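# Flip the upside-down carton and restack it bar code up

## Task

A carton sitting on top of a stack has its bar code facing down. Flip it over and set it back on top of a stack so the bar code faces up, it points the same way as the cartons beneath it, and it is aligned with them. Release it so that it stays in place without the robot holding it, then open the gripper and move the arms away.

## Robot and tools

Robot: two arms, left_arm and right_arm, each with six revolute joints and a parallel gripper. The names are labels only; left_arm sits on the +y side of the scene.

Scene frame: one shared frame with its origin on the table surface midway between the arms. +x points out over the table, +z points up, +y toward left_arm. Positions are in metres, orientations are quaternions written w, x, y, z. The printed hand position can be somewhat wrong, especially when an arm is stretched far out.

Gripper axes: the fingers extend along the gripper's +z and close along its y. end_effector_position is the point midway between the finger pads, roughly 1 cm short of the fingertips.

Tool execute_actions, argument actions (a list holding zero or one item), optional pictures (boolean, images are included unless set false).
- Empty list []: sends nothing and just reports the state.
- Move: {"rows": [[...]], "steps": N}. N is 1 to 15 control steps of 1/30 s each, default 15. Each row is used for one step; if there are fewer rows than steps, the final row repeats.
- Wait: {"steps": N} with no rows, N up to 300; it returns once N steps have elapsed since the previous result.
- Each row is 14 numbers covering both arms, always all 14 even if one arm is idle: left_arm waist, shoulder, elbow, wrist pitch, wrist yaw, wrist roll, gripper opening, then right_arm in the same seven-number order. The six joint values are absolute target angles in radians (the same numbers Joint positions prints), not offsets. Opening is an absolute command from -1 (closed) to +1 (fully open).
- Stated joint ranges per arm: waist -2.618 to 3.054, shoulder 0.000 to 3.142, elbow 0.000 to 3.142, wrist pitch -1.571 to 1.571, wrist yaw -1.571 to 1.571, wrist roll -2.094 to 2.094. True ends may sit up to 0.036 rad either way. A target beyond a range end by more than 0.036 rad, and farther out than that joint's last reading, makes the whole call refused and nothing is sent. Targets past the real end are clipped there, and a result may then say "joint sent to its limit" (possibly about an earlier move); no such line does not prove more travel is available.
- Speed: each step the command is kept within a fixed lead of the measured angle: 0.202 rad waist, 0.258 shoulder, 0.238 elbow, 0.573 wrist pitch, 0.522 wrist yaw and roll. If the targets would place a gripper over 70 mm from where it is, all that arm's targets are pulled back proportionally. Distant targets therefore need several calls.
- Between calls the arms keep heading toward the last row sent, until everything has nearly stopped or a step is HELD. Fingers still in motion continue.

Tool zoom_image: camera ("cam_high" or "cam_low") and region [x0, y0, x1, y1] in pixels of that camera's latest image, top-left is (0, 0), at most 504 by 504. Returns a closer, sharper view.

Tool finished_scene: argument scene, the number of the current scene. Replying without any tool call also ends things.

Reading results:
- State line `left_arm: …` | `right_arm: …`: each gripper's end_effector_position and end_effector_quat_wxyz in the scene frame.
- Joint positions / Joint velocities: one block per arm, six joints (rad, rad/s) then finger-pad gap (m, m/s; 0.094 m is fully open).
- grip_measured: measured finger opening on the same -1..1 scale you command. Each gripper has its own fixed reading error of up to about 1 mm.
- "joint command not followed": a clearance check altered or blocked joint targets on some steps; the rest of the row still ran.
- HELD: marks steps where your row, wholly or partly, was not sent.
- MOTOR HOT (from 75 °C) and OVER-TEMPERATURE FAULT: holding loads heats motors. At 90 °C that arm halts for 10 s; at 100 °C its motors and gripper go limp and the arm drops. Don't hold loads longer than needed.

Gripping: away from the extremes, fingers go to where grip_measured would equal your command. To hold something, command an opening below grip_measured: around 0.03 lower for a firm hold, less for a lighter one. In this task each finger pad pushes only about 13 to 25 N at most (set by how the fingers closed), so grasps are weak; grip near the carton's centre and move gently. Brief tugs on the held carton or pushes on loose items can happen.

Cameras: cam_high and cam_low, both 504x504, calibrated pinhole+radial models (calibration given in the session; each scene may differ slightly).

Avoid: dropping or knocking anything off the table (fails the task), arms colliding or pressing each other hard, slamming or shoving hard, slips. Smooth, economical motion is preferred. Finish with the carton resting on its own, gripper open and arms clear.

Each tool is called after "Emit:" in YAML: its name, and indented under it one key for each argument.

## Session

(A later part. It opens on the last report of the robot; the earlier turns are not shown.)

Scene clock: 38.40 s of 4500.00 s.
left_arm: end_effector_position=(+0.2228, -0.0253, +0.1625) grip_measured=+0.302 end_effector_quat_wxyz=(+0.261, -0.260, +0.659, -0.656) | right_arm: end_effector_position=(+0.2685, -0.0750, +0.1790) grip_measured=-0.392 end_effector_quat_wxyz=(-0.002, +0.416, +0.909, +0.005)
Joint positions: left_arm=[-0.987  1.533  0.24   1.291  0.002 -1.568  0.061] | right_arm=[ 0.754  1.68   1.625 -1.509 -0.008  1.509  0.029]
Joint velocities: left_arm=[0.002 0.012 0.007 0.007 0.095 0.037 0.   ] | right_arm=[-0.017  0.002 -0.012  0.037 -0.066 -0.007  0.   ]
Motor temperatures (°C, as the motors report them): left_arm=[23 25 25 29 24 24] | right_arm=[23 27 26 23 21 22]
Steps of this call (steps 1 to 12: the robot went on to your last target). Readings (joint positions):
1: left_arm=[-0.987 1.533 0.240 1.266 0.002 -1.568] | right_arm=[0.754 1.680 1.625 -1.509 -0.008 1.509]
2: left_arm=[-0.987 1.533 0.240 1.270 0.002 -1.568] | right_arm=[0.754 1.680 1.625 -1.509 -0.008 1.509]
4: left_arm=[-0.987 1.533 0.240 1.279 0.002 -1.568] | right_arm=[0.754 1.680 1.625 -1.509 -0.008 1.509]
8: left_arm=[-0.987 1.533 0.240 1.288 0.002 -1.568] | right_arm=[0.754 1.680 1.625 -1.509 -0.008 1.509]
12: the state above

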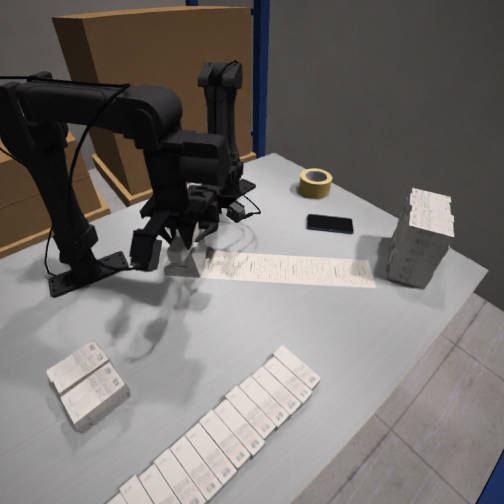

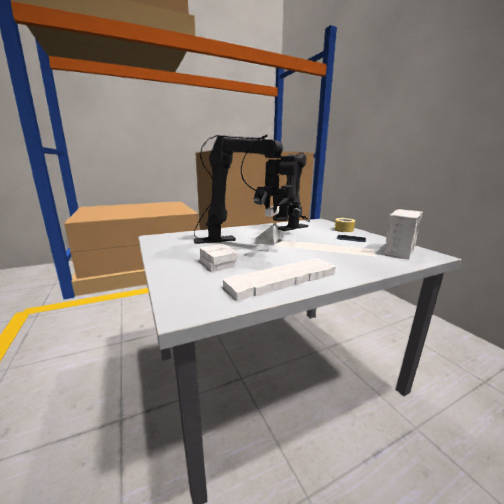

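Emit:
execute_actions:
  actions:
    - {"rows":[[-1.0,1.545,0.27,1.31,0,-1.571,0.3,0.75,1.67,1.63,-1.52,0,1.52,-0.46],[-1.018,1.545,0.27,1.31,0,-1.571,0.3,0.75,1.67,1.63,-1.52,0,1.52,-0.46],[-1.018,1.56,0.29,1.31,0,-1.571,0.3,0.75,1.67,1.63,-1.52,0,1.52,-0.46],[-1.018,1.575,0.31,1.31,0,-1.571,0.3,0.75,1.67,1.63,-1.52,0,1.52,-0.46],[-1.018,1.59,0.325,1.31,0,-1.571,0.3,0.75,1.67,1.63,-1.52,0,1.52,-0.46],[-1.018,1.605,0.34,1.31,0,-1.571,0.3,0.75,1.67,1.63,-1.52,0,1.52,-0.46],[-1.018,1.62,0.355,1.31,0,-1.571,0.2,0.75,1.67,1.63,-1.52,0,1.52,-0.46],[-1.018,1.632,0.37,1.31,0,-1.571,0.1,0.75,1.67,1.63,-1.52,0,1.52,-0.46],[-1.018,1.642,0.378,1.31,0,-1.571,0.0,0.75,1.67,1.63,-1.52,0,1.52,-0.46]]}

Emit:
zoom_image:
  camera: "cam_high"
  region: [130, 170, 250, 290]

Emit:
zoom_image:
  camera: "cam_low"
  region: [245, 175, 315, 245]

Scene clock: 40.70 s of 4500.00 s.
left_arm: end_effector_position=(+0.2372, -0.0520, +0.1700) grip_measured=+0.002 end_effector_quat_wxyz=(+0.257, -0.251, +0.654, -0.666) | right_arm: end_effector_position=(+0.2685, -0.0750, +0.1790) grip_measured=-0.392 end_effector_quat_wxyz=(-0.002, +0.416, +0.909, +0.005)
Joint positions: left_arm=[-1.006  1.629  0.354  1.294  0.001 -1.568  0.047] | right_arm=[ 0.754  1.68   1.625 -1.509 -0.008  1.509  0.029]
Joint velocities: left_arm=[-0.002 -0.007  0.007 -0.007 -0.066  0.081  0.001] | right_arm=[ 0.002  0.012  0.002 -0.022 -0.051  0.066 -0.   ]
Motor temperatures (°C, as the motors report them): left_arm=[23 25 26 29 24 24] | right_arm=[23 27 26 23 21 22]
Steps of this call (steps 1 to 30: the robot went on to your last target; steps 31 to 54: nothing new was sent; steps 55 to 69: all 15 steps of this action). Readings (joint positions):
55: left_arm=[-0.987 1.533 0.240 1.292 0.002 -1.568] | right_arm=[0.754 1.680 1.625 -1.509 -0.008 1.509]
56: left_arm=[-0.988 1.533 0.240 1.292 0.001 -1.568] | right_arm=[0.754 1.680 1.625 -1.509 -0.008 1.509]
58: left_arm=[-0.999 1.541 0.250 1.292 0.001 -1.568] | right_arm=[0.754 1.680 1.625 -1.509 -0.008 1.509]
62: left_arm=[-1.006 1.594 0.316 1.294 0.001 -1.568] | right_arm=[0.754 1.680 1.625 -1.509 -0.008 1.509]
69: the state above

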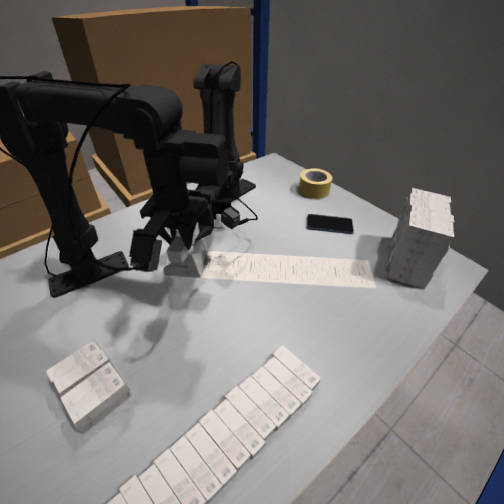

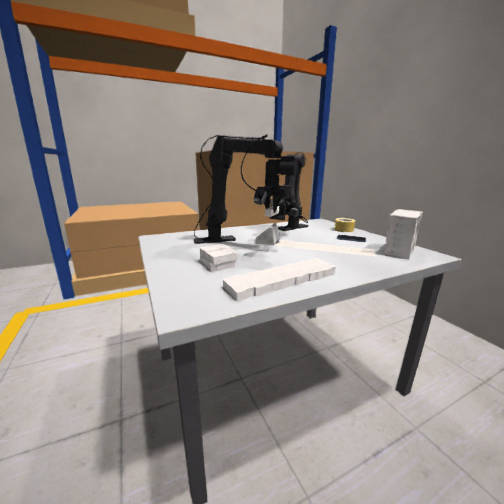

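Region (130, 170, 250, 290) of cam_high's 504x504 image, scaled by 4.200, with more detail than that image has.

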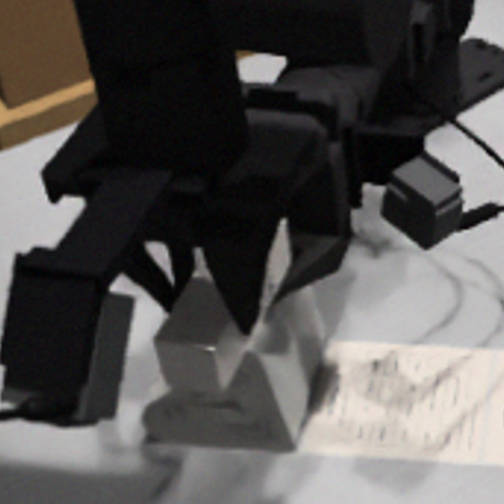

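Region (245, 175, 315, 245) of cam_low's 504x504 image, scaled by 7.200, with more detail than that image has.

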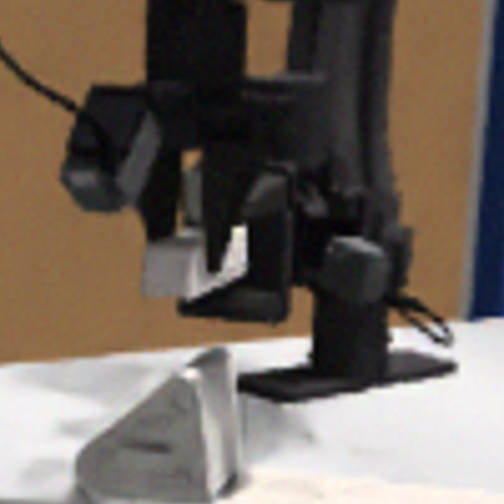

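Emit:
execute_actions:
  actions:
    - {"rows":[[-1.03,1.63,0.37,1.28,0,-1.571,0,0.75,1.67,1.63,-1.52,0,1.52,-0.46],[-1.033,1.63,0.37,1.265,0,-1.571,0,0.75,1.67,1.63,-1.52,0,1.52,-0.46],[-1.033,1.63,0.37,1.265,0,-1.571,0,0.75,1.67,1.63,-1.52,0,1.52,-0.46],[-1.033,1.63,0.37,1.265,0,-1.571,-0.05,0.75,1.67,1.63,-1.52,0,1.52,-0.46],[-1.033,1.63,0.37,1.265,0,-1.571,-0.1,0.75,1.67,1.63,-1.52,0,1.52,-0.46],[-1.033,1.63,0.37,1.265,0,-1.571,-0.15,0.75,1.67,1.63,-1.52,0,1.52,-0.46],[-1.033,1.63,0.37,1.265,0,-1.571,-0.2,0.75,1.67,1.63,-1.52,0,1.52,-0.46],[-1.033,1.63,0.37,1.265,0,-1.571,-0.25,0.75,1.67,1.63,-1.52,0,1.52,-0.46],[-1.033,1.63,0.37,1.265,0,-1.571,-0.3,0.75,1.67,1.63,-1.52,0,1.52,-0.46],[-1.033,1.63,0.37,1.265,0,-1.571,-0.35,0.75,1.67,1.63,-1.52,0,1.52,-0.46],[-1.033,1.63,0.37,1.265,0,-1.571,-0.4,0.75,1.67,1.63,-1.52,0,1.52,-0.46],[-1.033,1.63,0.37,1.265,0,-1.571,-0.45,0.75,1.67,1.63,-1.52,0,1.52,-0.46],[-1.033,1.63,0.37,1.265,0,-1.571,-0.5,0.75,1.67,1.63,-1.52,0,1.52,-0.46],[-1.033,1.63,0.37,1.265,0,-1.571,-0.55,0.75,1.67,1.63,-1.52,0,1.52,-0.46]]}

Emit:
zoom_image:
  camera: "cam_high"
  region: [130, 170, 250, 290]

Emit:
zoom_image:
  camera: "cam_low"
  region: [245, 175, 315, 245]

Scene clock: 43.43 s of 4500.00 s.
left_arm: end_effector_position=(+0.2328, -0.0558, +0.1736) grip_measured=-0.401 end_effector_quat_wxyz=(+0.254, -0.245, +0.651, -0.672) | right_arm: end_effector_position=(+0.2683, -0.0751, +0.1790) grip_measured=-0.392 end_effector_quat_wxyz=(-0.002, +0.416, +0.909, +0.004)
Joint positions: left_arm=[-1.02   1.629  0.354  1.309  0.001 -1.569  0.028] | right_arm=[ 0.754  1.68   1.625 -1.509 -0.008  1.509  0.029]
Joint velocities: left_arm=[ 0.007 -0.002 -0.007  0.051 -0.022 -0.022  0.   ] | right_arm=[-0.022 -0.012 -0.007 -0.007 -0.022 -0.051 -0.002]
Motor temperatures (°C, as the motors report them): left_arm=[23 25 25 29 24 24] | right_arm=[23 27 26 23 21 22]
Steps of this call (steps 1 to 15: the robot went on to your last target; steps 16 to 67: nothing new was sent; steps 68 to 82: all 15 steps of this action). Readings (joint positions):
68: left_arm=[-1.007 1.629 0.354 1.294 0.001 -1.568] | right_arm=[0.754 1.680 1.625 -1.509 -0.008 1.509]
69: left_arm=[-1.010 1.629 0.354 1.293 0.001 -1.568] | right_arm=[0.754 1.680 1.625 -1.509 -0.008 1.509]
71: left_arm=[-1.017 1.629 0.354 1.289 0.001 -1.568] | right_arm=[0.754 1.680 1.625 -1.509 -0.008 1.509]
75: left_arm=[-1.020 1.629 0.354 1.296 0.001 -1.568] | right_arm=[0.754 1.680 1.625 -1.509 -0.008 1.509]
82: the state above

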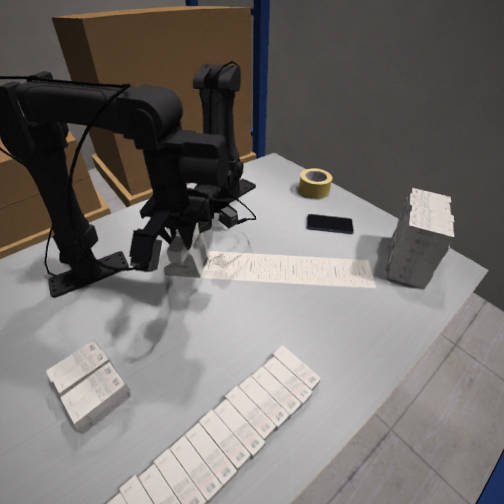

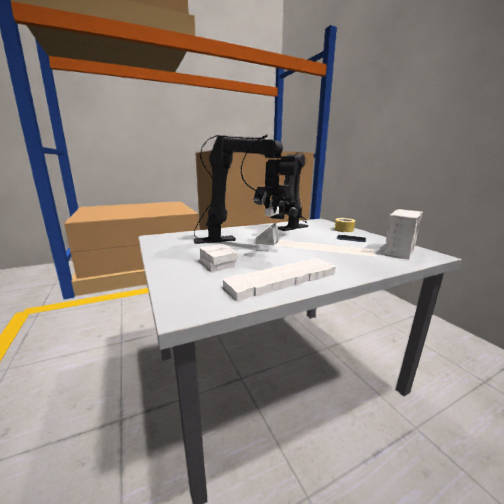

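Region (130, 170, 250, 290) of cam_high's 504x504 image, scaled by 4.200, with more detail than that image has.

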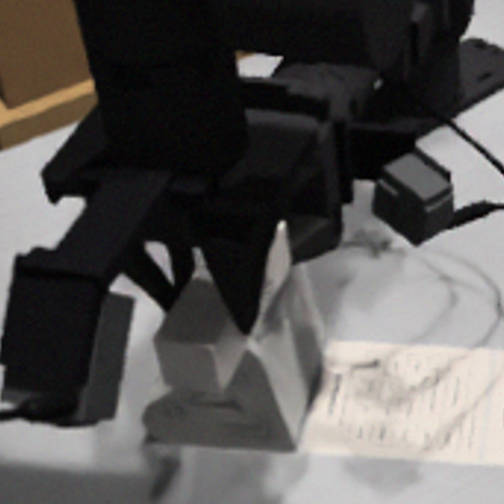

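Region (245, 175, 315, 245) of cam_low's 504x504 image, scaled by 7.200, with more detail than that image has.

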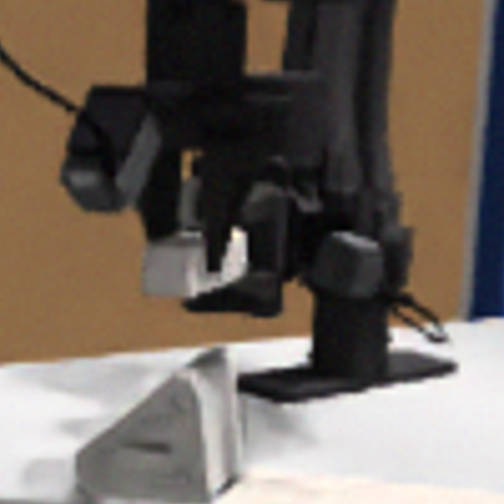

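Emit:
execute_actions:
  actions:
    - {"rows":[[-1.025,1.63,0.37,1.30,0,-1.571,-0.47,0.75,1.67,1.63,-1.52,0,1.52,-0.35],[-1.025,1.63,0.37,1.30,0,-1.571,-0.47,0.75,1.67,1.63,-1.52,0,1.52,-0.2],[-1.025,1.63,0.37,1.30,0,-1.571,-0.47,0.75,1.67,1.63,-1.52,0,1.52,0],[-1.025,1.62,0.355,1.30,0,-1.571,-0.47,0.75,1.67,1.63,-1.52,0,1.52,0.2],[-1.025,1.60,0.335,1.30,0,-1.571,-0.47,0.75,1.67,1.63,-1.52,0,1.52,0.4],[-1.025,1.575,0.31,1.30,0,-1.571,-0.47,0.75,1.67,1.63,-1.52,0,1.52,0.6],[-1.025,1.55,0.285,1.29,0,-1.571,-0.47,0.75,1.67,1.63,-1.52,0,1.52,0.8],[-1.025,1.52,0.26,1.28,0,-1.571,-0.47,0.75,1.67,1.63,-1.52,0,1.52,0.8],[-1.025,1.48,0.235,1.265,0,-1.571,-0.47,0.75,1.67,1.63,-1.52,0,1.52,0.8],[-1.025,1.44,0.21,1.245,0,-1.571,-0.47,0.75,1.67,1.63,-1.52,0,1.52,0.8],[-1.025,1.40,0.185,1.225,0,-1.571,-0.47,0.75,1.67,1.63,-1.52,0,1.52,0.8],[-1.025,1.36,0.165,1.205,0,-1.571,-0.47,0.75,1.67,1.63,-1.52,0,1.52,0.8],[-1.025,1.32,0.145,1.185,0,-1.571,-0.47,0.75,1.67,1.63,-1.52,0,1.52,0.8],[-1.025,1.28,0.125,1.165,0,-1.571,-0.47,0.75,1.67,1.63,-1.52,0,1.52,0.8],[-1.025,1.24,0.11,1.14,0,-1.571,-0.47,0.75,1.67,1.63,-1.52,0,1.52,0.8]]}

Emit:
zoom_image:
  camera: "cam_high"
  region: [130, 170, 250, 290]

Emit:
zoom_image:
  camera: "cam_low"
  region: [245, 175, 315, 245]

Scene clock: 46.50 s of 4500.00 s.
left_arm: end_effector_position=(+0.1943, -0.0122, +0.1797) grip_measured=-0.401 end_effector_quat_wxyz=(+0.254, -0.245, +0.650, -0.673) | right_arm: end_effector_position=(+0.2683, -0.0751, +0.1790) grip_measured=+0.798 end_effector_quat_wxyz=(-0.002, +0.416, +0.909, +0.004)
Joint positions: left_arm=[-1.02   1.333  0.151  1.217  0.001 -1.569  0.028] | right_arm=[ 0.754  1.68   1.625 -1.509 -0.008  1.51   0.084]
Joint velocities: left_arm=[-0.017 -1.189 -0.525 -0.564 -0.022 -0.022 -0.   ] | right_arm=[-0.002 -0.002  0.007 -0.007  0.007 -0.007  0.001]
Motor temperatures (°C, as the motors report them): left_arm=[23 25 25 28 24 24] | right_arm=[23 27 26 23 21 22]
Steps of this call (steps 1 to 15: the robot went on to your last target; steps 16 to 77: nothing new was sent; steps 78 to 92: all 15 steps of this action). Readings (joint positions):
78: left_arm=[-1.020 1.629 0.354 1.310 0.001 -1.569] | right_arm=[0.754 1.680 1.625 -1.509 -0.008 1.510]
79: left_arm=[-1.020 1.629 0.354 1.308 0.001 -1.569] | right_arm=[0.754 1.680 1.625 -1.509 -0.008 1.510]
81: left_arm=[-1.020 1.629 0.354 1.305 0.001 -1.569] | right_arm=[0.754 1.680 1.625 -1.509 -0.008 1.510]
85: left_arm=[-1.020 1.595 0.320 1.299 0.001 -1.569] | right_arm=[0.754 1.680 1.625 -1.509 -0.008 1.510]
92: the state above

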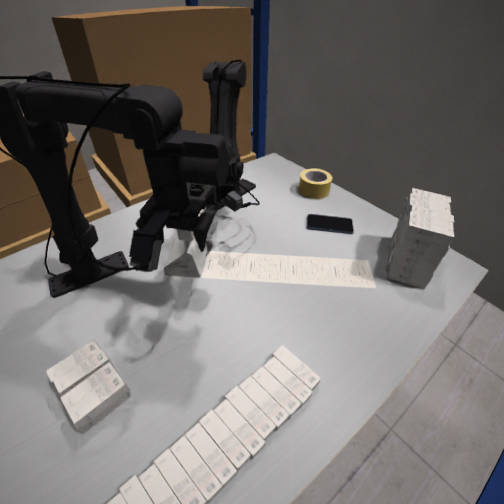

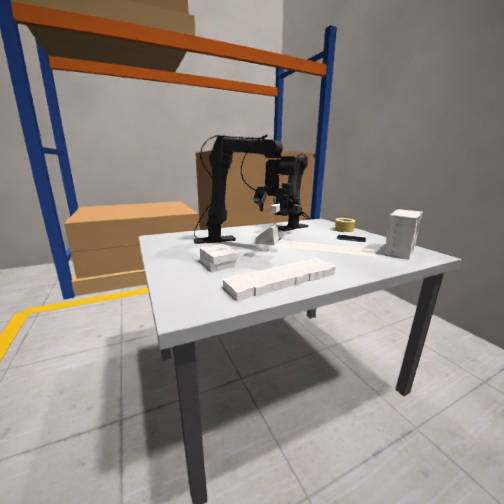

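Region (130, 170, 250, 290) of cam_high's 504x504 image, scaled by 4.200, with more detail than that image has.

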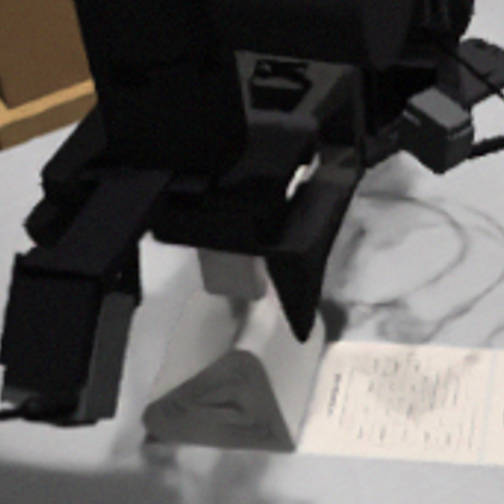

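Region (245, 175, 315, 245) of cam_low's 504x504 image, scaled by 7.200, with more detail than that image has.

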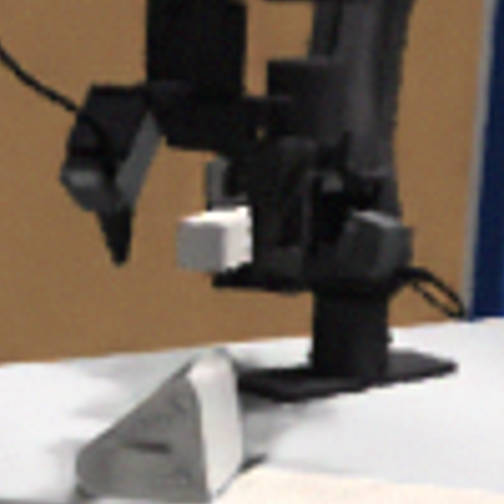

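Roll.

Emit:
execute_actions:
  actions:
    - {"rows":[[-1.025,1.24,0.11,1.14,0,-1.5,-0.47,0.75,1.67,1.63,-1.52,0,1.52,0.8],[-1.025,1.24,0.11,1.14,0,-1.4,-0.47,0.75,1.67,1.63,-1.52,0,1.52,0.8],[-1.025,1.24,0.11,1.14,0,-1.3,-0.47,0.75,1.67,1.63,-1.52,0,1.52,0.8],[-1.025,1.24,0.11,1.14,0,-1.2,-0.47,0.75,1.67,1.63,-1.52,0,1.52,0.8],[-1.025,1.24,0.11,1.14,0,-1.1,-0.47,0.75,1.67,1.63,-1.52,0,1.52,0.8],[-1.025,1.24,0.11,1.14,0,-1.0,-0.47,0.75,1.67,1.63,-1.52,0,1.52,0.8],[-1.025,1.24,0.11,1.14,0,-0.9,-0.47,0.75,1.67,1.63,-1.52,0,1.52,0.8],[-1.025,1.24,0.11,1.14,0,-0.8,-0.47,0.75,1.67,1.63,-1.52,0,1.52,0.8],[-1.025,1.24,0.11,1.14,0,-0.7,-0.47,0.75,1.67,1.63,-1.52,0,1.52,0.8],[-1.025,1.24,0.11,1.14,0,-0.6,-0.47,0.75,1.67,1.63,-1.52,0,1.52,0.8],[-1.025,1.24,0.11,1.14,0,-0.5,-0.47,0.75,1.67,1.63,-1.52,0,1.52,0.8],[-1.025,1.24,0.11,1.14,0,-0.4,-0.47,0.75,1.67,1.63,-1.52,0,1.52,0.8],[-1.025,1.24,0.11,1.14,0,-0.3,-0.47,0.75,1.67,1.63,-1.52,0,1.52,0.8],[-1.025,1.24,0.11,1.14,0,-0.2,-0.47,0.75,1.67,1.63,-1.52,0,1.52,0.8],[-1.025,1.24,0.11,1.14,0,-0.1,-0.47,0.75,1.67,1.63,-1.52,0,1.52,0.8]]}
  pictures: false

Emit:
execute_actions:
  actions:
    - {"rows":[[-1.025,1.24,0.11,1.14,0,0.01,-0.47,0.75,1.67,1.63,-1.52,0,1.52,0.8],[-1.025,1.24,0.11,1.14,0,0.12,-0.47,0.75,1.67,1.63,-1.52,0,1.52,0.8],[-1.025,1.24,0.11,1.14,0,0.24,-0.47,0.75,1.67,1.63,-1.52,0,1.52,0.8],[-1.025,1.24,0.11,1.14,0,0.36,-0.47,0.75,1.67,1.63,-1.52,0,1.52,0.8],[-1.025,1.24,0.11,1.14,0,0.48,-0.47,0.75,1.67,1.63,-1.52,0,1.52,0.8],[-1.025,1.24,0.11,1.14,0,0.6,-0.47,0.75,1.67,1.63,-1.52,0,1.52,0.8],[-1.025,1.24,0.11,1.14,0,0.72,-0.47,0.75,1.67,1.63,-1.52,0,1.52,0.8],[-1.025,1.24,0.11,1.14,0,0.84,-0.47,0.75,1.67,1.63,-1.52,0,1.52,0.8],[-1.025,1.24,0.11,1.14,0,0.96,-0.47,0.75,1.67,1.63,-1.52,0,1.52,0.8],[-1.025,1.24,0.11,1.14,0,1.08,-0.47,0.75,1.67,1.63,-1.52,0,1.52,0.8],[-1.025,1.24,0.11,1.14,0,1.2,-0.47,0.75,1.67,1.63,-1.52,0,1.52,0.8],[-1.025,1.24,0.11,1.14,0,1.32,-0.47,0.75,1.67,1.63,-1.52,0,1.52,0.8],[-1.025,1.24,0.11,1.14,0,1.42,-0.47,0.75,1.67,1.63,-1.52,0,1.52,0.8],[-1.025,1.24,0.11,1.14,0,1.51,-0.47,0.75,1.67,1.63,-1.52,0,1.52,0.8],[-1.025,1.24,0.11,1.14,0,1.58,-0.47,0.75,1.67,1.63,-1.52,0,1.52,0.8]]}
  pictures: false

Emit:
execute_actions:
  actions:
    - {"rows":[[-1.025,1.27,0.13,1.155,0,1.58,-0.47,0.75,1.67,1.63,-1.52,0,1.52,0.8],[-1.025,1.30,0.145,1.175,0,1.58,-0.47,0.75,1.67,1.63,-1.52,0,1.52,0.8],[-1.025,1.33,0.16,1.19,0,1.58,-0.47,0.75,1.67,1.63,-1.52,0,1.52,0.8],[-1.025,1.36,0.18,1.21,0,1.58,-0.47,0.75,1.67,1.63,-1.52,0,1.52,0.8],[-1.025,1.39,0.195,1.225,0,1.58,-0.47,0.75,1.67,1.63,-1.52,0,1.52,0.8],[-1.025,1.42,0.215,1.245,0,1.58,-0.47,0.75,1.67,1.63,-1.52,0,1.52,0.8],[-1.025,1.45,0.23,1.26,0,1.58,-0.47,0.75,1.67,1.63,-1.52,0,1.52,0.8],[-1.025,1.48,0.25,1.275,0,1.58,-0.47,0.75,1.67,1.63,-1.52,0,1.52,0.8],[-1.025,1.51,0.27,1.29,0,1.58,-0.47,0.75,1.67,1.63,-1.52,0,1.52,0.8],[-1.025,1.535,0.29,1.30,0,1.58,-0.47,0.75,1.67,1.63,-1.52,0,1.52,0.8],[-1.025,1.56,0.31,1.305,0,1.58,-0.47,0.75,1.67,1.63,-1.52,0,1.52,0.8],[-1.025,1.585,0.33,1.305,0,1.58,-0.47,0.75,1.67,1.63,-1.52,0,1.52,0.8],[-1.025,1.605,0.35,1.305,0,1.58,-0.47,0.75,1.67,1.63,-1.52,0,1.52,0.8],[-1.025,1.625,0.37,1.305,0,1.58,-0.47,0.75,1.67,1.63,-1.52,0,1.52,0.8],[-1.025,1.642,0.385,1.305,0,1.58,-0.47,0.75,1.67,1.63,-1.52,0,1.52,0.8]]}
  pictures: false

Emit:
execute_actions:
  actions:
    - {"steps":15}

Emit:
zoom_image:
  camera: "cam_high"
  region: [130, 170, 250, 290]

Emit:
zoom_image:
  camera: "cam_low"
  region: [245, 175, 315, 245]

Scene clock: 52.83 s of 4500.00 s.
left_arm: end_effector_position=(+0.1879, -0.0049, +0.1731) grip_measured=-0.401 end_effector_quat_wxyz=(+0.547, +0.113, +0.697, -0.450) | right_arm: end_effector_position=(+0.2683, -0.0751, +0.1790) grip_measured=+0.798 end_effector_quat_wxyz=(-0.002, +0.416, +0.909, +0.004)
Joint positions: left_arm=[-1.02   1.262  0.12   1.144  0.001 -0.527  0.028] | right_arm=[ 0.754  1.68   1.625 -1.509 -0.008  1.51   0.084]
Joint velocities: left_arm=[ 0.007 -0.012  0.002 -0.022  0.11   2.777 -0.   ] | right_arm=[-0.012  0.012  0.002 -0.037 -0.066 -0.007  0.001]
Motor temperatures (°C, as the motors report them): left_arm=[23 26 25 29 24 24] | right_arm=[23 27 26 23 21 22]
Steps of this call (steps 1 to 30: the robot went on to your last target; steps 31 to 90: nothing new was sent; then 2.83 s passed at rest; steps 91 to 105: all 15 steps of this action). Readings (joint positions):
91: left_arm=[-1.020 1.262 0.120 1.145 0.001 -1.562] | right_arm=[0.754 1.680 1.625 -1.509 -0.008 1.510]
92: left_arm=[-1.020 1.262 0.120 1.145 0.001 -1.539] | right_arm=[0.754 1.680 1.625 -1.509 -0.008 1.510]
94: left_arm=[-1.020 1.262 0.120 1.145 0.001 -1.449] | right_arm=[0.754 1.680 1.625 -1.509 -0.008 1.510]
98: left_arm=[-1.020 1.262 0.120 1.144 0.001 -1.165] | right_arm=[0.754 1.680 1.625 -1.509 -0.008 1.510]
105: the state above

Scene clock: 53.33 s of 4500.00 s.
left_arm: end_effector_position=(+0.1879, -0.0049, +0.1731) grip_measured=-0.401 end_effector_quat_wxyz=(+0.708, +0.548, +0.445, +0.028) | right_arm: end_effector_position=(+0.2683, -0.0751, +0.1790) grip_measured=+0.798 end_effector_quat_wxyz=(-0.002, +0.416, +0.909, +0.004)
Joint positions: left_arm=[-1.02   1.262  0.12   1.144  0.001  0.929  0.028] | right_arm=[ 0.754  1.68   1.625 -1.509 -0.008  1.51   0.084]
Joint velocities: left_arm=[-0.007 -0.002  0.007  0.037  0.066  2.879 -0.   ] | right_arm=[ 0.017  0.022  0.017 -0.007 -0.051  0.007  0.001]
Motor temperatures (°C, as the motors report them): left_arm=[23 26 25 29 24 24] | right_arm=[23 27 26 23 21 22]
Steps of this call (steps 1 to 15: all 15 steps of this action). Readings (joint positions):
1: left_arm=[-1.020 1.262 0.120 1.144 0.001 -0.430] | right_arm=[0.754 1.680 1.625 -1.509 -0.008 1.510]
2: left_arm=[-1.020 1.262 0.120 1.144 0.001 -0.334] | right_arm=[0.754 1.680 1.625 -1.509 -0.008 1.510]
4: left_arm=[-1.020 1.262 0.120 1.144 0.001 -0.141] | right_arm=[0.754 1.680 1.625 -1.509 -0.008 1.510]
8: left_arm=[-1.020 1.262 0.120 1.144 0.001 0.247] | right_arm=[0.754 1.680 1.625 -1.509 -0.008 1.510]
15: the state above

Scene clock: 53.83 s of 4500.00 s.
left_arm: end_effector_position=(+0.2279, -0.0503, +0.1621) grip_measured=-0.401 end_effector_quat_wxyz=(+0.659, +0.665, +0.257, +0.242) | right_arm: end_effector_position=(+0.2683, -0.0751, +0.1790) grip_measured=+0.798 end_effector_quat_wxyz=(-0.002, +0.416, +0.909, +0.004)
Joint positions: left_arm=[-1.02   1.599  0.326  1.257  0.001  1.553  0.028] | right_arm=[ 0.754  1.68   1.625 -1.509 -0.008  1.51   0.084]
Joint velocities: left_arm=[-0.012  0.564  0.559  0.125  0.022  0.168  0.   ] | right_arm=[-0.007  0.007 -0.007 -0.007 -0.007 -0.066  0.001]
Motor temperatures (°C, as the motors report them): left_arm=[23 26 25 29 24 24] | right_arm=[23 27 26 23 21 22]
Steps of this call (steps 1 to 15: all 15 steps of this action). Readings (joint positions):
1: left_arm=[-1.020 1.262 0.120 1.144 0.001 1.027] | right_arm=[0.754 1.680 1.625 -1.509 -0.008 1.510]
2: left_arm=[-1.020 1.265 0.120 1.147 0.001 1.125] | right_arm=[0.754 1.680 1.625 -1.509 -0.008 1.510]
4: left_arm=[-1.020 1.296 0.127 1.161 0.001 1.287] | right_arm=[0.754 1.680 1.625 -1.509 -0.008 1.510]
8: left_arm=[-1.020 1.417 0.185 1.194 0.001 1.460] | right_arm=[0.754 1.680 1.625 -1.509 -0.008 1.510]
15: the state above

Scene clock: 54.33 s of 4500.00 s.
left_arm: end_effector_position=(+0.2336, -0.0568, +0.1667) grip_measured=-0.401 end_effector_quat_wxyz=(+0.662, +0.661, +0.247, +0.252) | right_arm: end_effector_position=(+0.2683, -0.0751, +0.1790) grip_measured=+0.798 end_effector_quat_wxyz=(-0.002, +0.416, +0.909, +0.004)
Joint positions: left_arm=[-1.02   1.632  0.359  1.277  0.001  1.577  0.028] | right_arm=[ 0.754  1.68   1.625 -1.509 -0.008  1.51   0.084]
Joint velocities: left_arm=[-0.012  0.002  0.022  0.022  0.022  0.037 -0.   ] | right_arm=[ 0.007  0.027  0.002 -0.007 -0.007 -0.022 -0.   ]
Motor temperatures (°C, as the motors report them): left_arm=[23 26 25 29 24 24] | right_arm=[23 27 26 23 21 22]
Steps of this call (steps 1 to 15: the robot went on to your last target). Readings (joint positions):
1: left_arm=[-1.020 1.616 0.343 1.261 0.001 1.558] | right_arm=[0.754 1.680 1.625 -1.509 -0.008 1.510]
2: left_arm=[-1.020 1.626 0.354 1.263 0.001 1.562] | right_arm=[0.754 1.680 1.625 -1.509 -0.008 1.510]
4: left_arm=[-1.020 1.632 0.359 1.268 0.001 1.568] | right_arm=[0.754 1.680 1.625 -1.509 -0.008 1.510]
8: left_arm=[-1.020 1.632 0.359 1.274 0.001 1.574] | right_arm=[0.754 1.680 1.625 -1.509 -0.008 1.510]
15: the state above

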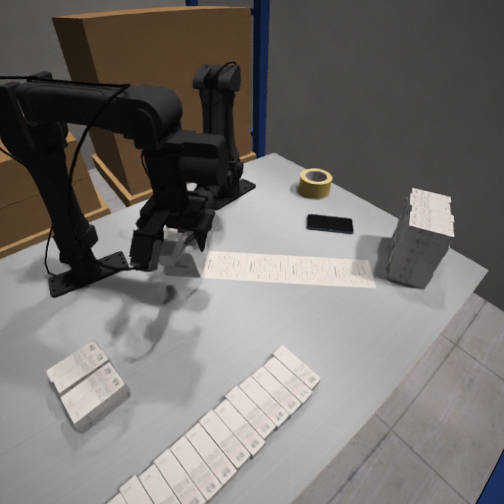

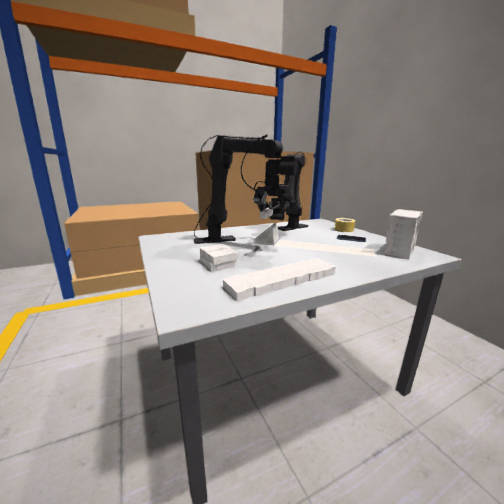

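Region (130, 170, 250, 290) of cam_high's 504x504 image, scaled by 4.200, with more detail than that image has.

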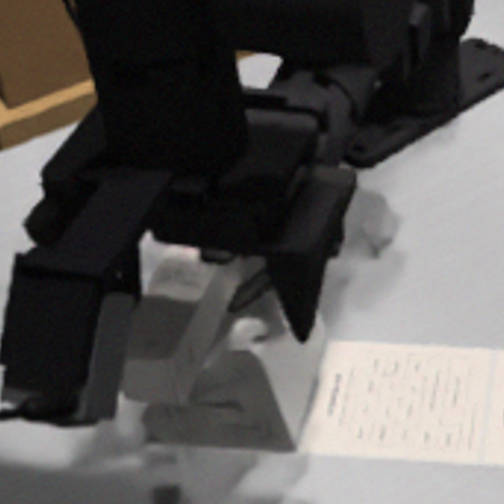

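Region (245, 175, 315, 245) of cam_low's 504x504 image, scaled by 7.200, with more detail than that image has.

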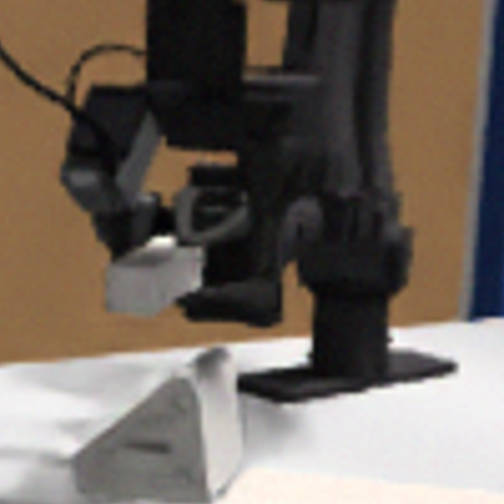

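Emit:
execute_actions:
  actions:
    - {"rows":[[-1.015,1.635,0.375,1.31,0,1.58,-0.47,0.75,1.67,1.63,-1.52,0,1.52,0.8],[-1.007,1.635,0.375,1.315,0,1.58,-0.47,0.75,1.67,1.63,-1.52,0,1.52,0.75],[-1.0,1.635,0.375,1.32,0,1.58,-0.47,0.75,1.67,1.63,-1.52,0,1.52,0.7],[-0.993,1.635,0.375,1.325,0,1.58,-0.47,0.75,1.67,1.63,-1.52,0,1.52,0.65],[-0.986,1.635,0.375,1.33,0,1.58,-0.47,0.75,1.67,1.63,-1.52,0,1.52,0.6],[-0.979,1.635,0.375,1.33,0,1.58,-0.47,0.75,1.67,1.63,-1.52,0,1.52,0.5],[-0.972,1.635,0.375,1.33,0,1.58,-0.47,0.75,1.67,1.63,-1.52,0,1.52,0.4],[-0.966,1.635,0.375,1.33,0,1.58,-0.47,0.75,1.67,1.63,-1.52,0,1.52,0.3],[-0.966,1.635,0.375,1.33,0,1.58,-0.47,0.75,1.67,1.63,-1.52,0,1.52,0.2],[-0.966,1.635,0.375,1.33,0,1.58,-0.47,0.75,1.67,1.63,-1.52,0,1.52,0.1],[-0.966,1.635,0.375,1.33,0,1.58,-0.47,0.75,1.67,1.63,-1.52,0,1.52,0.0]]}

Emit:
zoom_image:
  camera: "cam_high"
  region: [130, 170, 250, 290]

Emit:
zoom_image:
  camera: "cam_low"
  region: [245, 175, 315, 245]

Scene clock: 58.77 s of 4500.00 s.
left_arm: end_effector_position=(+0.2468, -0.0445, +0.1727) grip_measured=-0.401 end_effector_quat_wxyz=(+0.664, +0.647, +0.258, +0.270) | right_arm: end_effector_position=(+0.2683, -0.0751, +0.1790) grip_measured=+0.002 end_effector_quat_wxyz=(-0.002, +0.416, +0.909, +0.004)
Joint positions: left_arm=[-0.977  1.632  0.359  1.301  0.001  1.578  0.028] | right_arm=[ 0.754  1.68   1.625 -1.509 -0.008  1.51   0.047]
Joint velocities: left_arm=[-0.007 -0.002 -0.012  0.037  0.037  0.007  0.   ] | right_arm=[ 0.002  0.002  0.007 -0.051 -0.022 -0.007 -0.001]
Motor temperatures (°C, as the motors report them): left_arm=[23 26 25 29 24 24] | right_arm=[23 27 26 23 21 22]
Steps of this call (steps 1 to 15: the robot went on to your last target; steps 16 to 90: nothing new was sent; then 0.93 s passed at rest; steps 91 to 105: all 15 steps of this action). Readings (joint positions):
91: left_arm=[-1.020 1.632 0.359 1.278 0.001 1.578] | right_arm=[0.754 1.680 1.625 -1.509 -0.008 1.510]
92: left_arm=[-1.020 1.632 0.359 1.279 0.001 1.578] | right_arm=[0.754 1.680 1.625 -1.509 -0.008 1.510]
94: left_arm=[-1.017 1.632 0.359 1.284 0.001 1.578] | right_arm=[0.754 1.680 1.625 -1.509 -0.008 1.510]
98: left_arm=[-0.992 1.632 0.359 1.295 0.001 1.578] | right_arm=[0.754 1.680 1.625 -1.509 -0.008 1.510]
105: the state above

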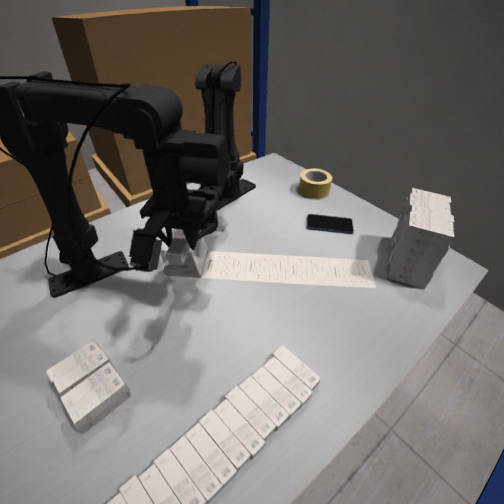

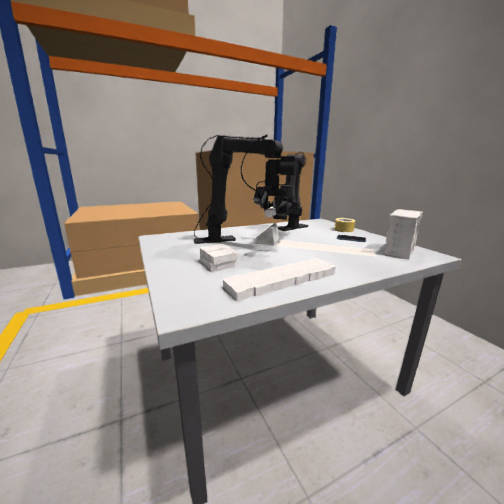

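Region (130, 170, 250, 290) of cam_high's 504x504 image, scaled by 4.200, with more detail than that image has.

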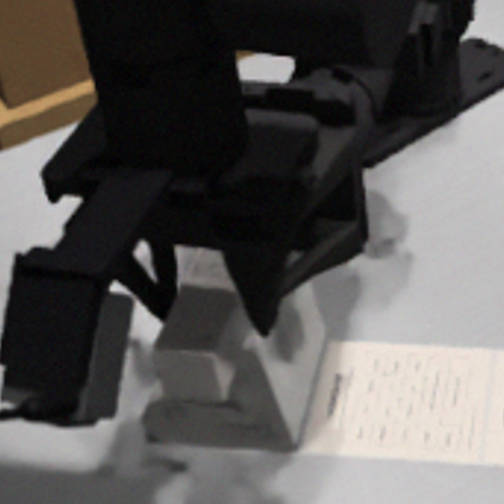

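Region (245, 175, 315, 245) of cam_low's 504x504 image, scaled by 7.200, with more detail than that image has.

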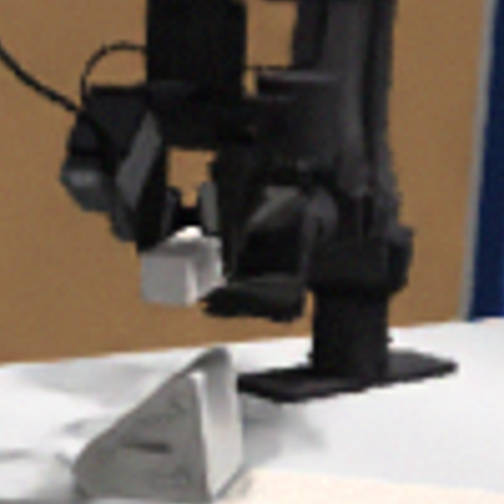

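Good. Close right, then release left.

Emit:
execute_actions:
  actions:
    - {"rows":[[-0.966,1.635,0.375,1.33,0,1.58,-0.47,0.75,1.67,1.63,-1.52,0,1.52,-0.05],[-0.966,1.635,0.375,1.33,0,1.58,-0.47,0.75,1.67,1.63,-1.52,0,1.52,-0.1],[-0.966,1.635,0.375,1.33,0,1.58,-0.47,0.75,1.67,1.63,-1.52,0,1.52,-0.15],[-0.966,1.635,0.375,1.33,0,1.58,-0.47,0.75,1.67,1.63,-1.52,0,1.52,-0.2],[-0.966,1.635,0.375,1.33,0,1.58,-0.47,0.75,1.67,1.63,-1.52,0,1.52,-0.25],[-0.966,1.635,0.375,1.33,0,1.58,-0.47,0.75,1.67,1.63,-1.52,0,1.52,-0.3],[-0.966,1.635,0.375,1.33,0,1.58,-0.47,0.75,1.67,1.63,-1.52,0,1.52,-0.35],[-0.966,1.635,0.375,1.33,0,1.58,-0.47,0.75,1.67,1.63,-1.52,0,1.52,-0.4],[-0.966,1.635,0.375,1.33,0,1.58,-0.47,0.75,1.67,1.63,-1.52,0,1.52,-0.46]]}
  pictures: false

Scene clock: 60.47 s of 4500.00 s.
left_arm: end_effector_position=(+0.2480, -0.0433, +0.1731) grip_measured=-0.401 end_effector_quat_wxyz=(+0.664, +0.646, +0.260, +0.272) | right_arm: end_effector_position=(+0.2668, -0.0764, +0.1790) grip_measured=-0.384 end_effector_quat_wxyz=(-0.004, +0.416, +0.909, +0.001)
Joint positions: left_arm=[-0.974  1.632  0.359  1.303 -0.002  1.578  0.028] | right_arm=[ 0.754  1.68   1.625 -1.518 -0.008  1.51   0.029]
Joint velocities: left_arm=[-0.012 -0.017  0.002 -0.022  0.095 -0.095 -0.001] | right_arm=[-0.017 -0.012  0.002 -0.066 -0.037 -0.007  0.   ]
Motor temperatures (°C, as the motors report them): left_arm=[23 26 25 30 24 24] | right_arm=[23 27 26 23 21 22]
Steps of this call (steps 1 to 15: the robot went on to your last target; steps 16 to 36: nothing new was sent; steps 37 to 51: all 15 steps of this action). Readings (joint positions):
37: left_arm=[-0.977 1.632 0.359 1.302 0.001 1.578] | right_arm=[0.754 1.680 1.625 -1.509 -0.008 1.510]
38: left_arm=[-0.977 1.632 0.359 1.302 0.001 1.578] | right_arm=[0.754 1.680 1.625 -1.509 -0.008 1.510]
40: left_arm=[-0.977 1.632 0.359 1.302 0.001 1.578] | right_arm=[0.754 1.680 1.625 -1.509 -0.008 1.510]
44: left_arm=[-0.974 1.632 0.359 1.303 -0.002 1.578] | right_arm=[0.754 1.680 1.625 -1.517 -0.008 1.510]
51: the state above

Emit:
execute_actions:
  actions:
    - {"rows":[[-0.975,1.635,0.375,1.32,0,1.58,-0.38,0.75,1.67,1.63,-1.52,0,1.52,-0.46],[-0.975,1.635,0.375,1.32,0,1.58,-0.28,0.75,1.67,1.63,-1.52,0,1.52,-0.46],[-0.975,1.635,0.37,1.32,0,1.58,-0.15,0.75,1.67,1.63,-1.52,0,1.52,-0.46],[-0.975,1.62,0.355,1.31,0,1.58,0,0.75,1.67,1.63,-1.52,0,1.52,-0.46],[-0.975,1.60,0.335,1.30,0,1.58,0.1,0.75,1.67,1.63,-1.52,0,1.52,-0.46],[-0.975,1.575,0.31,1.30,0,1.58,0.1,0.75,1.67,1.63,-1.52,0,1.52,-0.46],[-0.975,1.55,0.285,1.29,0,1.58,0.1,0.75,1.67,1.63,-1.52,0,1.52,-0.46],[-0.975,1.52,0.26,1.28,0,1.58,0.1,0.75,1.67,1.63,-1.52,0,1.52,-0.46],[-0.975,1.48,0.235,1.265,0,1.58,0.1,0.75,1.67,1.63,-1.52,0,1.52,-0.46],[-0.975,1.44,0.21,1.245,0,1.58,0.1,0.75,1.67,1.63,-1.52,0,1.52,-0.46],[-0.975,1.40,0.185,1.225,0,1.58,0.1,0.75,1.67,1.63,-1.52,0,1.52,-0.46],[-0.975,1.36,0.165,1.205,0,1.58,0.1,0.75,1.67,1.63,-1.52,0,1.52,-0.46],[-0.975,1.32,0.145,1.185,0,1.58,0.1,0.75,1.67,1.63,-1.52,0,1.52,-0.46],[-0.975,1.28,0.125,1.165,0,1.58,0.1,0.75,1.67,1.63,-1.52,0,1.52,-0.46],[-0.975,1.24,0.11,1.14,0,1.58,0.1,0.75,1.67,1.63,-1.52,0,1.52,-0.46]]}

Emit:
zoom_image:
  camera: "cam_high"
  region: [30, 330, 150, 450]

Emit:
zoom_image:
  camera: "cam_low"
  region: [245, 175, 315, 245]

Scene clock: 62.97 s of 4500.00 s.
left_arm: end_effector_position=(+0.2070, -0.0009, +0.1836) grip_measured=+0.098 end_effector_quat_wxyz=(+0.670, +0.640, +0.257, +0.274) | right_arm: end_effector_position=(+0.2666, -0.0764, +0.1790) grip_measured=-0.384 end_effector_quat_wxyz=(-0.004, +0.416, +0.909, +0.001)
Joint positions: left_arm=[-0.974  1.331  0.153  1.226 -0.002  1.578  0.052] | right_arm=[ 0.754  1.68   1.625 -1.518 -0.008  1.51   0.029]
Joint velocities: left_arm=[-0.007 -1.204 -0.505 -0.564 -0.037  0.007 -0.001] | right_arm=[ 0.017  0.007 -0.022 -0.051  0.037  0.022 -0.   ]
Motor temperatures (°C, as the motors report them): left_arm=[23 26 25 30 24 24] | right_arm=[23 27 26 23 21 22]
Steps of this call (steps 1 to 15: the robot went on to your last target; steps 16 to 60: nothing new was sent; steps 61 to 75: all 15 steps of this action). Readings (joint positions):
61: left_arm=[-0.974 1.632 0.359 1.303 -0.002 1.578] | right_arm=[0.754 1.680 1.625 -1.518 -0.008 1.510]
62: left_arm=[-0.974 1.632 0.359 1.303 -0.002 1.578] | right_arm=[0.754 1.680 1.625 -1.518 -0.008 1.510]
64: left_arm=[-0.974 1.632 0.359 1.303 -0.002 1.578] | right_arm=[0.754 1.680 1.625 -1.518 -0.008 1.510]
68: left_arm=[-0.974 1.595 0.323 1.301 -0.002 1.578] | right_arm=[0.754 1.680 1.625 -1.518 -0.008 1.510]
75: the state above

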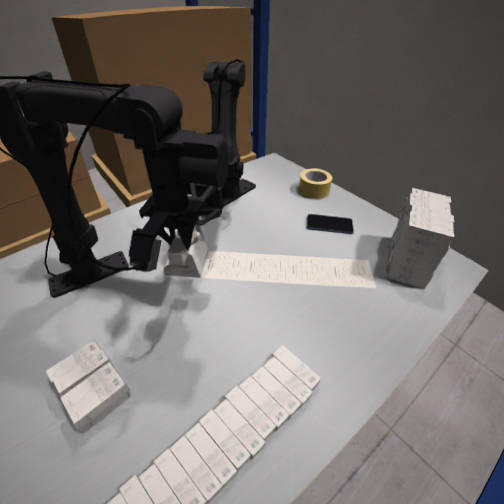

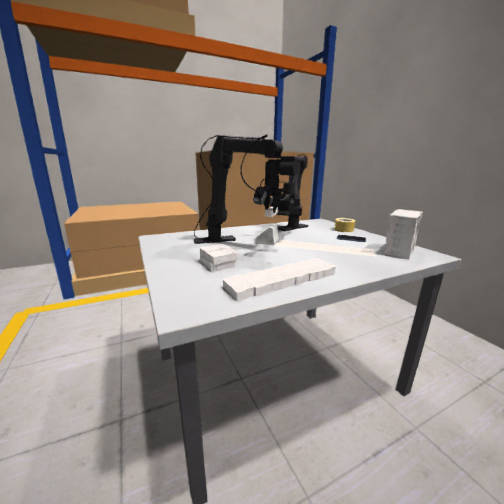

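Region (30, 330, 150, 450) of cam_high's 504x504 image, scaled by 4.200, with more detail than that image has.

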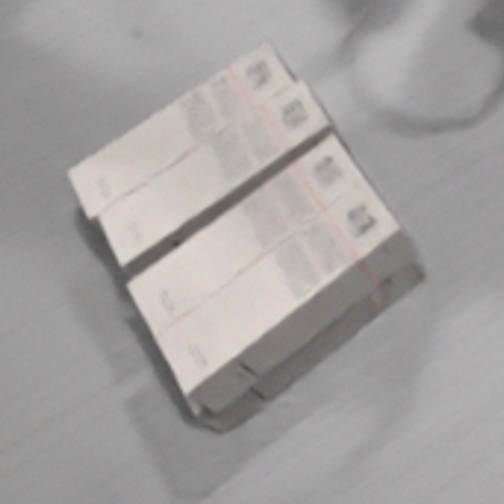

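Region (245, 175, 315, 245) of cam_low's 504x504 image, scaled by 7.200, with more detail than that image has.

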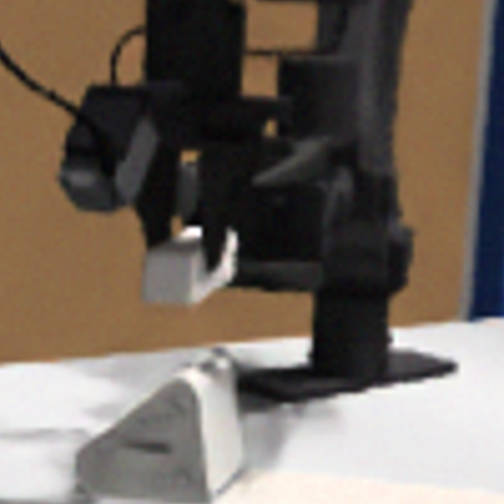

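Emit:
execute_actions:
  actions:
    - {"rows":[[-0.96,1.24,0.11,1.14,0,1.58,0.1,0.73,1.68,1.63,-1.52,0,1.51,-0.46],[-0.96,1.24,0.11,1.14,0,1.58,0.1,0.70,1.68,1.625,-1.51,0,1.50,-0.46],[-0.96,1.24,0.11,1.14,0,1.58,0.1,0.665,1.685,1.62,-1.505,0,1.49,-0.46],[-0.96,1.24,0.11,1.14,0,1.58,0.1,0.625,1.685,1.615,-1.50,0,1.48,-0.46],[-0.96,1.24,0.11,1.14,0,1.58,0.1,0.585,1.69,1.61,-1.495,0,1.47,-0.46],[-0.96,1.24,0.11,1.14,0,1.58,0.1,0.545,1.69,1.605,-1.49,0,1.46,-0.46],[-0.96,1.24,0.11,1.14,0,1.58,0.1,0.505,1.695,1.60,-1.48,0,1.45,-0.46],[-0.96,1.24,0.11,1.14,0,1.58,0.1,0.465,1.695,1.595,-1.47,0,1.44,-0.46],[-0.96,1.24,0.11,1.14,0,1.58,0.1,0.425,1.70,1.59,-1.46,0,1.43,-0.46],[-0.96,1.24,0.11,1.14,0,1.58,0.1,0.385,1.70,1.585,-1.45,0,1.42,-0.46],[-0.96,1.24,0.11,1.14,0,1.58,0.1,0.345,1.705,1.58,-1.44,0,1.405,-0.46],[-0.96,1.24,0.11,1.14,0,1.58,0.1,0.305,1.705,1.575,-1.43,0,1.39,-0.46],[-0.96,1.24,0.11,1.14,0,1.58,0.1,0.265,1.71,1.57,-1.42,0,1.375,-0.46],[-0.96,1.24,0.11,1.14,0,1.58,0.1,0.225,1.71,1.56,-1.41,0,1.36,-0.46],[-0.96,1.24,0.11,1.14,0,1.58,0.1,0.185,1.715,1.55,-1.40,0,1.345,-0.46]]}
  pictures: false

Emit:
execute_actions:
  actions:
    - {"rows":[[-0.96,1.24,0.11,1.14,0,1.58,0.1,0.145,1.715,1.54,-1.39,0,1.33,-0.46],[-0.96,1.24,0.11,1.14,0,1.58,0.1,0.105,1.72,1.53,-1.38,0,1.315,-0.46],[-0.96,1.24,0.11,1.14,0,1.58,0.1,0.065,1.72,1.52,-1.37,0,1.30,-0.46],[-0.96,1.24,0.11,1.14,0,1.58,0.1,0.025,1.725,1.51,-1.36,0,1.285,-0.46],[-0.96,1.24,0.11,1.14,0,1.58,0.1,-0.015,1.725,1.50,-1.35,0,1.27,-0.46],[-0.96,1.24,0.11,1.14,0,1.58,0.1,-0.05,1.73,1.485,-1.335,0,1.26,-0.46],[-0.96,1.24,0.11,1.14,0,1.58,0.1,-0.08,1.73,1.47,-1.32,0,1.25,-0.46],[-0.96,1.24,0.11,1.14,0,1.58,0.1,-0.105,1.73,1.455,-1.305,0,1.24,-0.46],[-0.96,1.24,0.11,1.14,0,1.58,0.1,-0.125,1.73,1.44,-1.29,0,1.235,-0.46],[-0.96,1.24,0.11,1.14,0,1.58,0.1,-0.14,1.73,1.425,-1.275,0,1.23,-0.46],[-0.96,1.24,0.11,1.14,0,1.58,0.1,-0.155,1.73,1.41,-1.26,0,1.225,-0.46],[-0.96,1.24,0.11,1.14,0,1.58,0.1,-0.165,1.73,1.40,-1.245,0,1.222,-0.46],[-0.96,1.24,0.11,1.14,0,1.58,0.1,-0.17,1.73,1.39,-1.235,0,1.222,-0.46],[-0.96,1.24,0.11,1.14,0,1.58,0.1,-0.172,1.73,1.38,-1.225,0,1.222,-0.46],[-0.96,1.24,0.11,1.14,0,1.58,0.1,-0.172,1.73,1.375,-1.22,0,1.222,-0.46]]}
  pictures: false

Emit:
execute_actions:
  actions:
    - {"steps":18}

Emit:
zoom_image:
  camera: "cam_high"
  region: [10, 310, 150, 450]

Emit:
zoom_image:
  camera: "cam_low"
  region: [180, 205, 260, 285]

Scene clock: 68.50 s of 4500.00 s.
left_arm: end_effector_position=(+0.2003, +0.0060, +0.1774) grip_measured=+0.098 end_effector_quat_wxyz=(+0.660, +0.650, +0.261, +0.271) | right_arm: end_effector_position=(+0.3370, -0.2050, +0.1647) grip_measured=-0.383 end_effector_quat_wxyz=(+0.004, +0.586, +0.810, +0.015)
Joint positions: left_arm=[-0.974  1.26   0.123  1.155 -0.002  1.578  0.052] | right_arm=[ 0.262  1.694  1.583 -1.434 -0.016  1.411  0.029]
Joint velocities: left_arm=[ 0.017 -0.007 -0.017 -0.007 -0.037 -0.066  0.   ] | right_arm=[-1.096  0.1   -0.247  0.3   -0.066 -0.403 -0.001]
Motor temperatures (°C, as the motors report them): left_arm=[23 26 24 30 24 24] | right_arm=[23 27 27 23 21 22]
Steps of this call (steps 1 to 30: the robot went on to your last target; steps 31 to 90: nothing new was sent; then 2.03 s passed at rest; steps 91 to 105: all 15 steps of this action). Readings (joint positions):
91: left_arm=[-0.974 1.260 0.123 1.155 -0.002 1.578] | right_arm=[0.753 1.680 1.625 -1.518 -0.008 1.510]
92: left_arm=[-0.974 1.260 0.123 1.155 -0.002 1.578] | right_arm=[0.748 1.680 1.625 -1.518 -0.010 1.510]
94: left_arm=[-0.974 1.260 0.123 1.155 -0.002 1.578] | right_arm=[0.713 1.680 1.625 -1.514 -0.017 1.505]
98: left_arm=[-0.974 1.260 0.123 1.155 -0.002 1.578] | right_arm=[0.554 1.680 1.623 -1.492 -0.020 1.482]
105: the state above

Scene clock: 69.00 s of 4500.00 s.
left_arm: end_effector_position=(+0.2003, +0.0060, +0.1774) grip_measured=+0.098 end_effector_quat_wxyz=(+0.660, +0.650, +0.261, +0.271) | right_arm: end_effector_position=(+0.3279, -0.3370, +0.1118) grip_measured=-0.383 end_effector_quat_wxyz=(-0.010, +0.690, +0.724, +0.000)
Joint positions: left_arm=[-0.974  1.26   0.123  1.155 -0.002  1.578  0.052] | right_arm=[-0.169  1.719  1.401 -1.271 -0.011  1.25   0.029]
Joint velocities: left_arm=[-0.002  0.002  0.007  0.022 -0.081  0.037  0.001] | right_arm=[-0.076  0.002 -0.276  0.242  0.022 -0.11   0.   ]
Motor temperatures (°C, as the motors report them): left_arm=[23 26 24 29 24 24] | right_arm=[23 27 27 23 21 22]
Steps of this call (steps 1 to 15: all 15 steps of this action). Readings (joint positions):
1: left_arm=[-0.974 1.260 0.123 1.155 -0.002 1.578] | right_arm=[0.223 1.698 1.574 -1.424 -0.016 1.398]
2: left_arm=[-0.974 1.260 0.123 1.155 -0.002 1.578] | right_arm=[0.184 1.701 1.565 -1.414 -0.016 1.384]
4: left_arm=[-0.974 1.260 0.123 1.155 -0.002 1.578] | right_arm=[0.105 1.708 1.544 -1.395 -0.016 1.356]
8: left_arm=[-0.974 1.260 0.123 1.155 -0.002 1.578] | right_arm=[-0.049 1.718 1.497 -1.351 -0.014 1.303]
15: the state above

Scene clock: 69.60 s of 4500.00 s.
left_arm: end_effector_position=(+0.2003, +0.0060, +0.1774) grip_measured=+0.098 end_effector_quat_wxyz=(+0.660, +0.650, +0.261, +0.271) | right_arm: end_effector_position=(+0.3346, -0.3391, +0.1082) grip_measured=-0.383 end_effector_quat_wxyz=(+0.003, +0.684, +0.730, +0.008)
Joint positions: left_arm=[-0.974  1.26   0.123  1.155 -0.002  1.578  0.052] | right_arm=[-0.17   1.719  1.387 -1.227 -0.011  1.233  0.029]
Joint velocities: left_arm=[-0.007  0.017 -0.012  0.022  0.022 -0.037  0.   ] | right_arm=[-0.012 -0.002 -0.017  0.007  0.007 -0.022 -0.   ]
Motor temperatures (°C, as the motors report them): left_arm=[23 26 24 29 24 24] | right_arm=[23 27 26 23 21 22]
Steps of this call (steps 1 to 18: the robot went on to your last target). Readings (joint positions):
1: left_arm=[-0.974 1.260 0.123 1.155 -0.002 1.578] | right_arm=[-0.170 1.719 1.393 -1.263 -0.011 1.247]
2: left_arm=[-0.974 1.260 0.123 1.155 -0.002 1.578] | right_arm=[-0.170 1.719 1.389 -1.257 -0.011 1.244]
4: left_arm=[-0.974 1.260 0.123 1.155 -0.002 1.578] | right_arm=[-0.170 1.719 1.387 -1.248 -0.011 1.240]
8: left_arm=[-0.974 1.260 0.123 1.155 -0.002 1.578] | right_arm=[-0.170 1.719 1.387 -1.234 -0.011 1.236]
18: the state above

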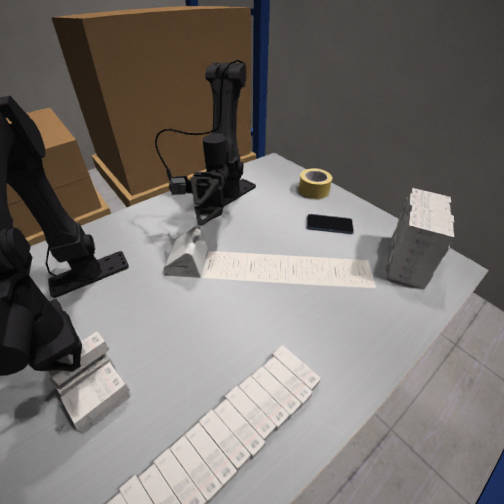

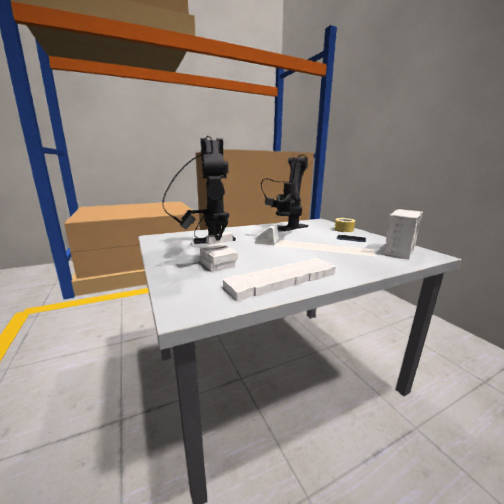

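Region (10, 310, 150, 450) of cam_high's 504x504 image, scaled by 3.600, with more detail than that image has.

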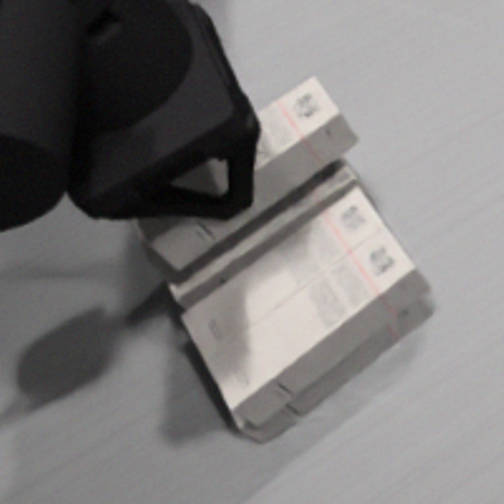

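Region (180, 205, 260, 285) of cam_low's 504x504 image, scaled by 6.300, with more detail than that image has.

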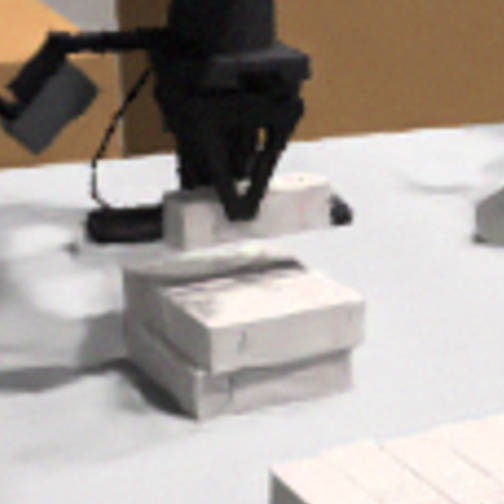

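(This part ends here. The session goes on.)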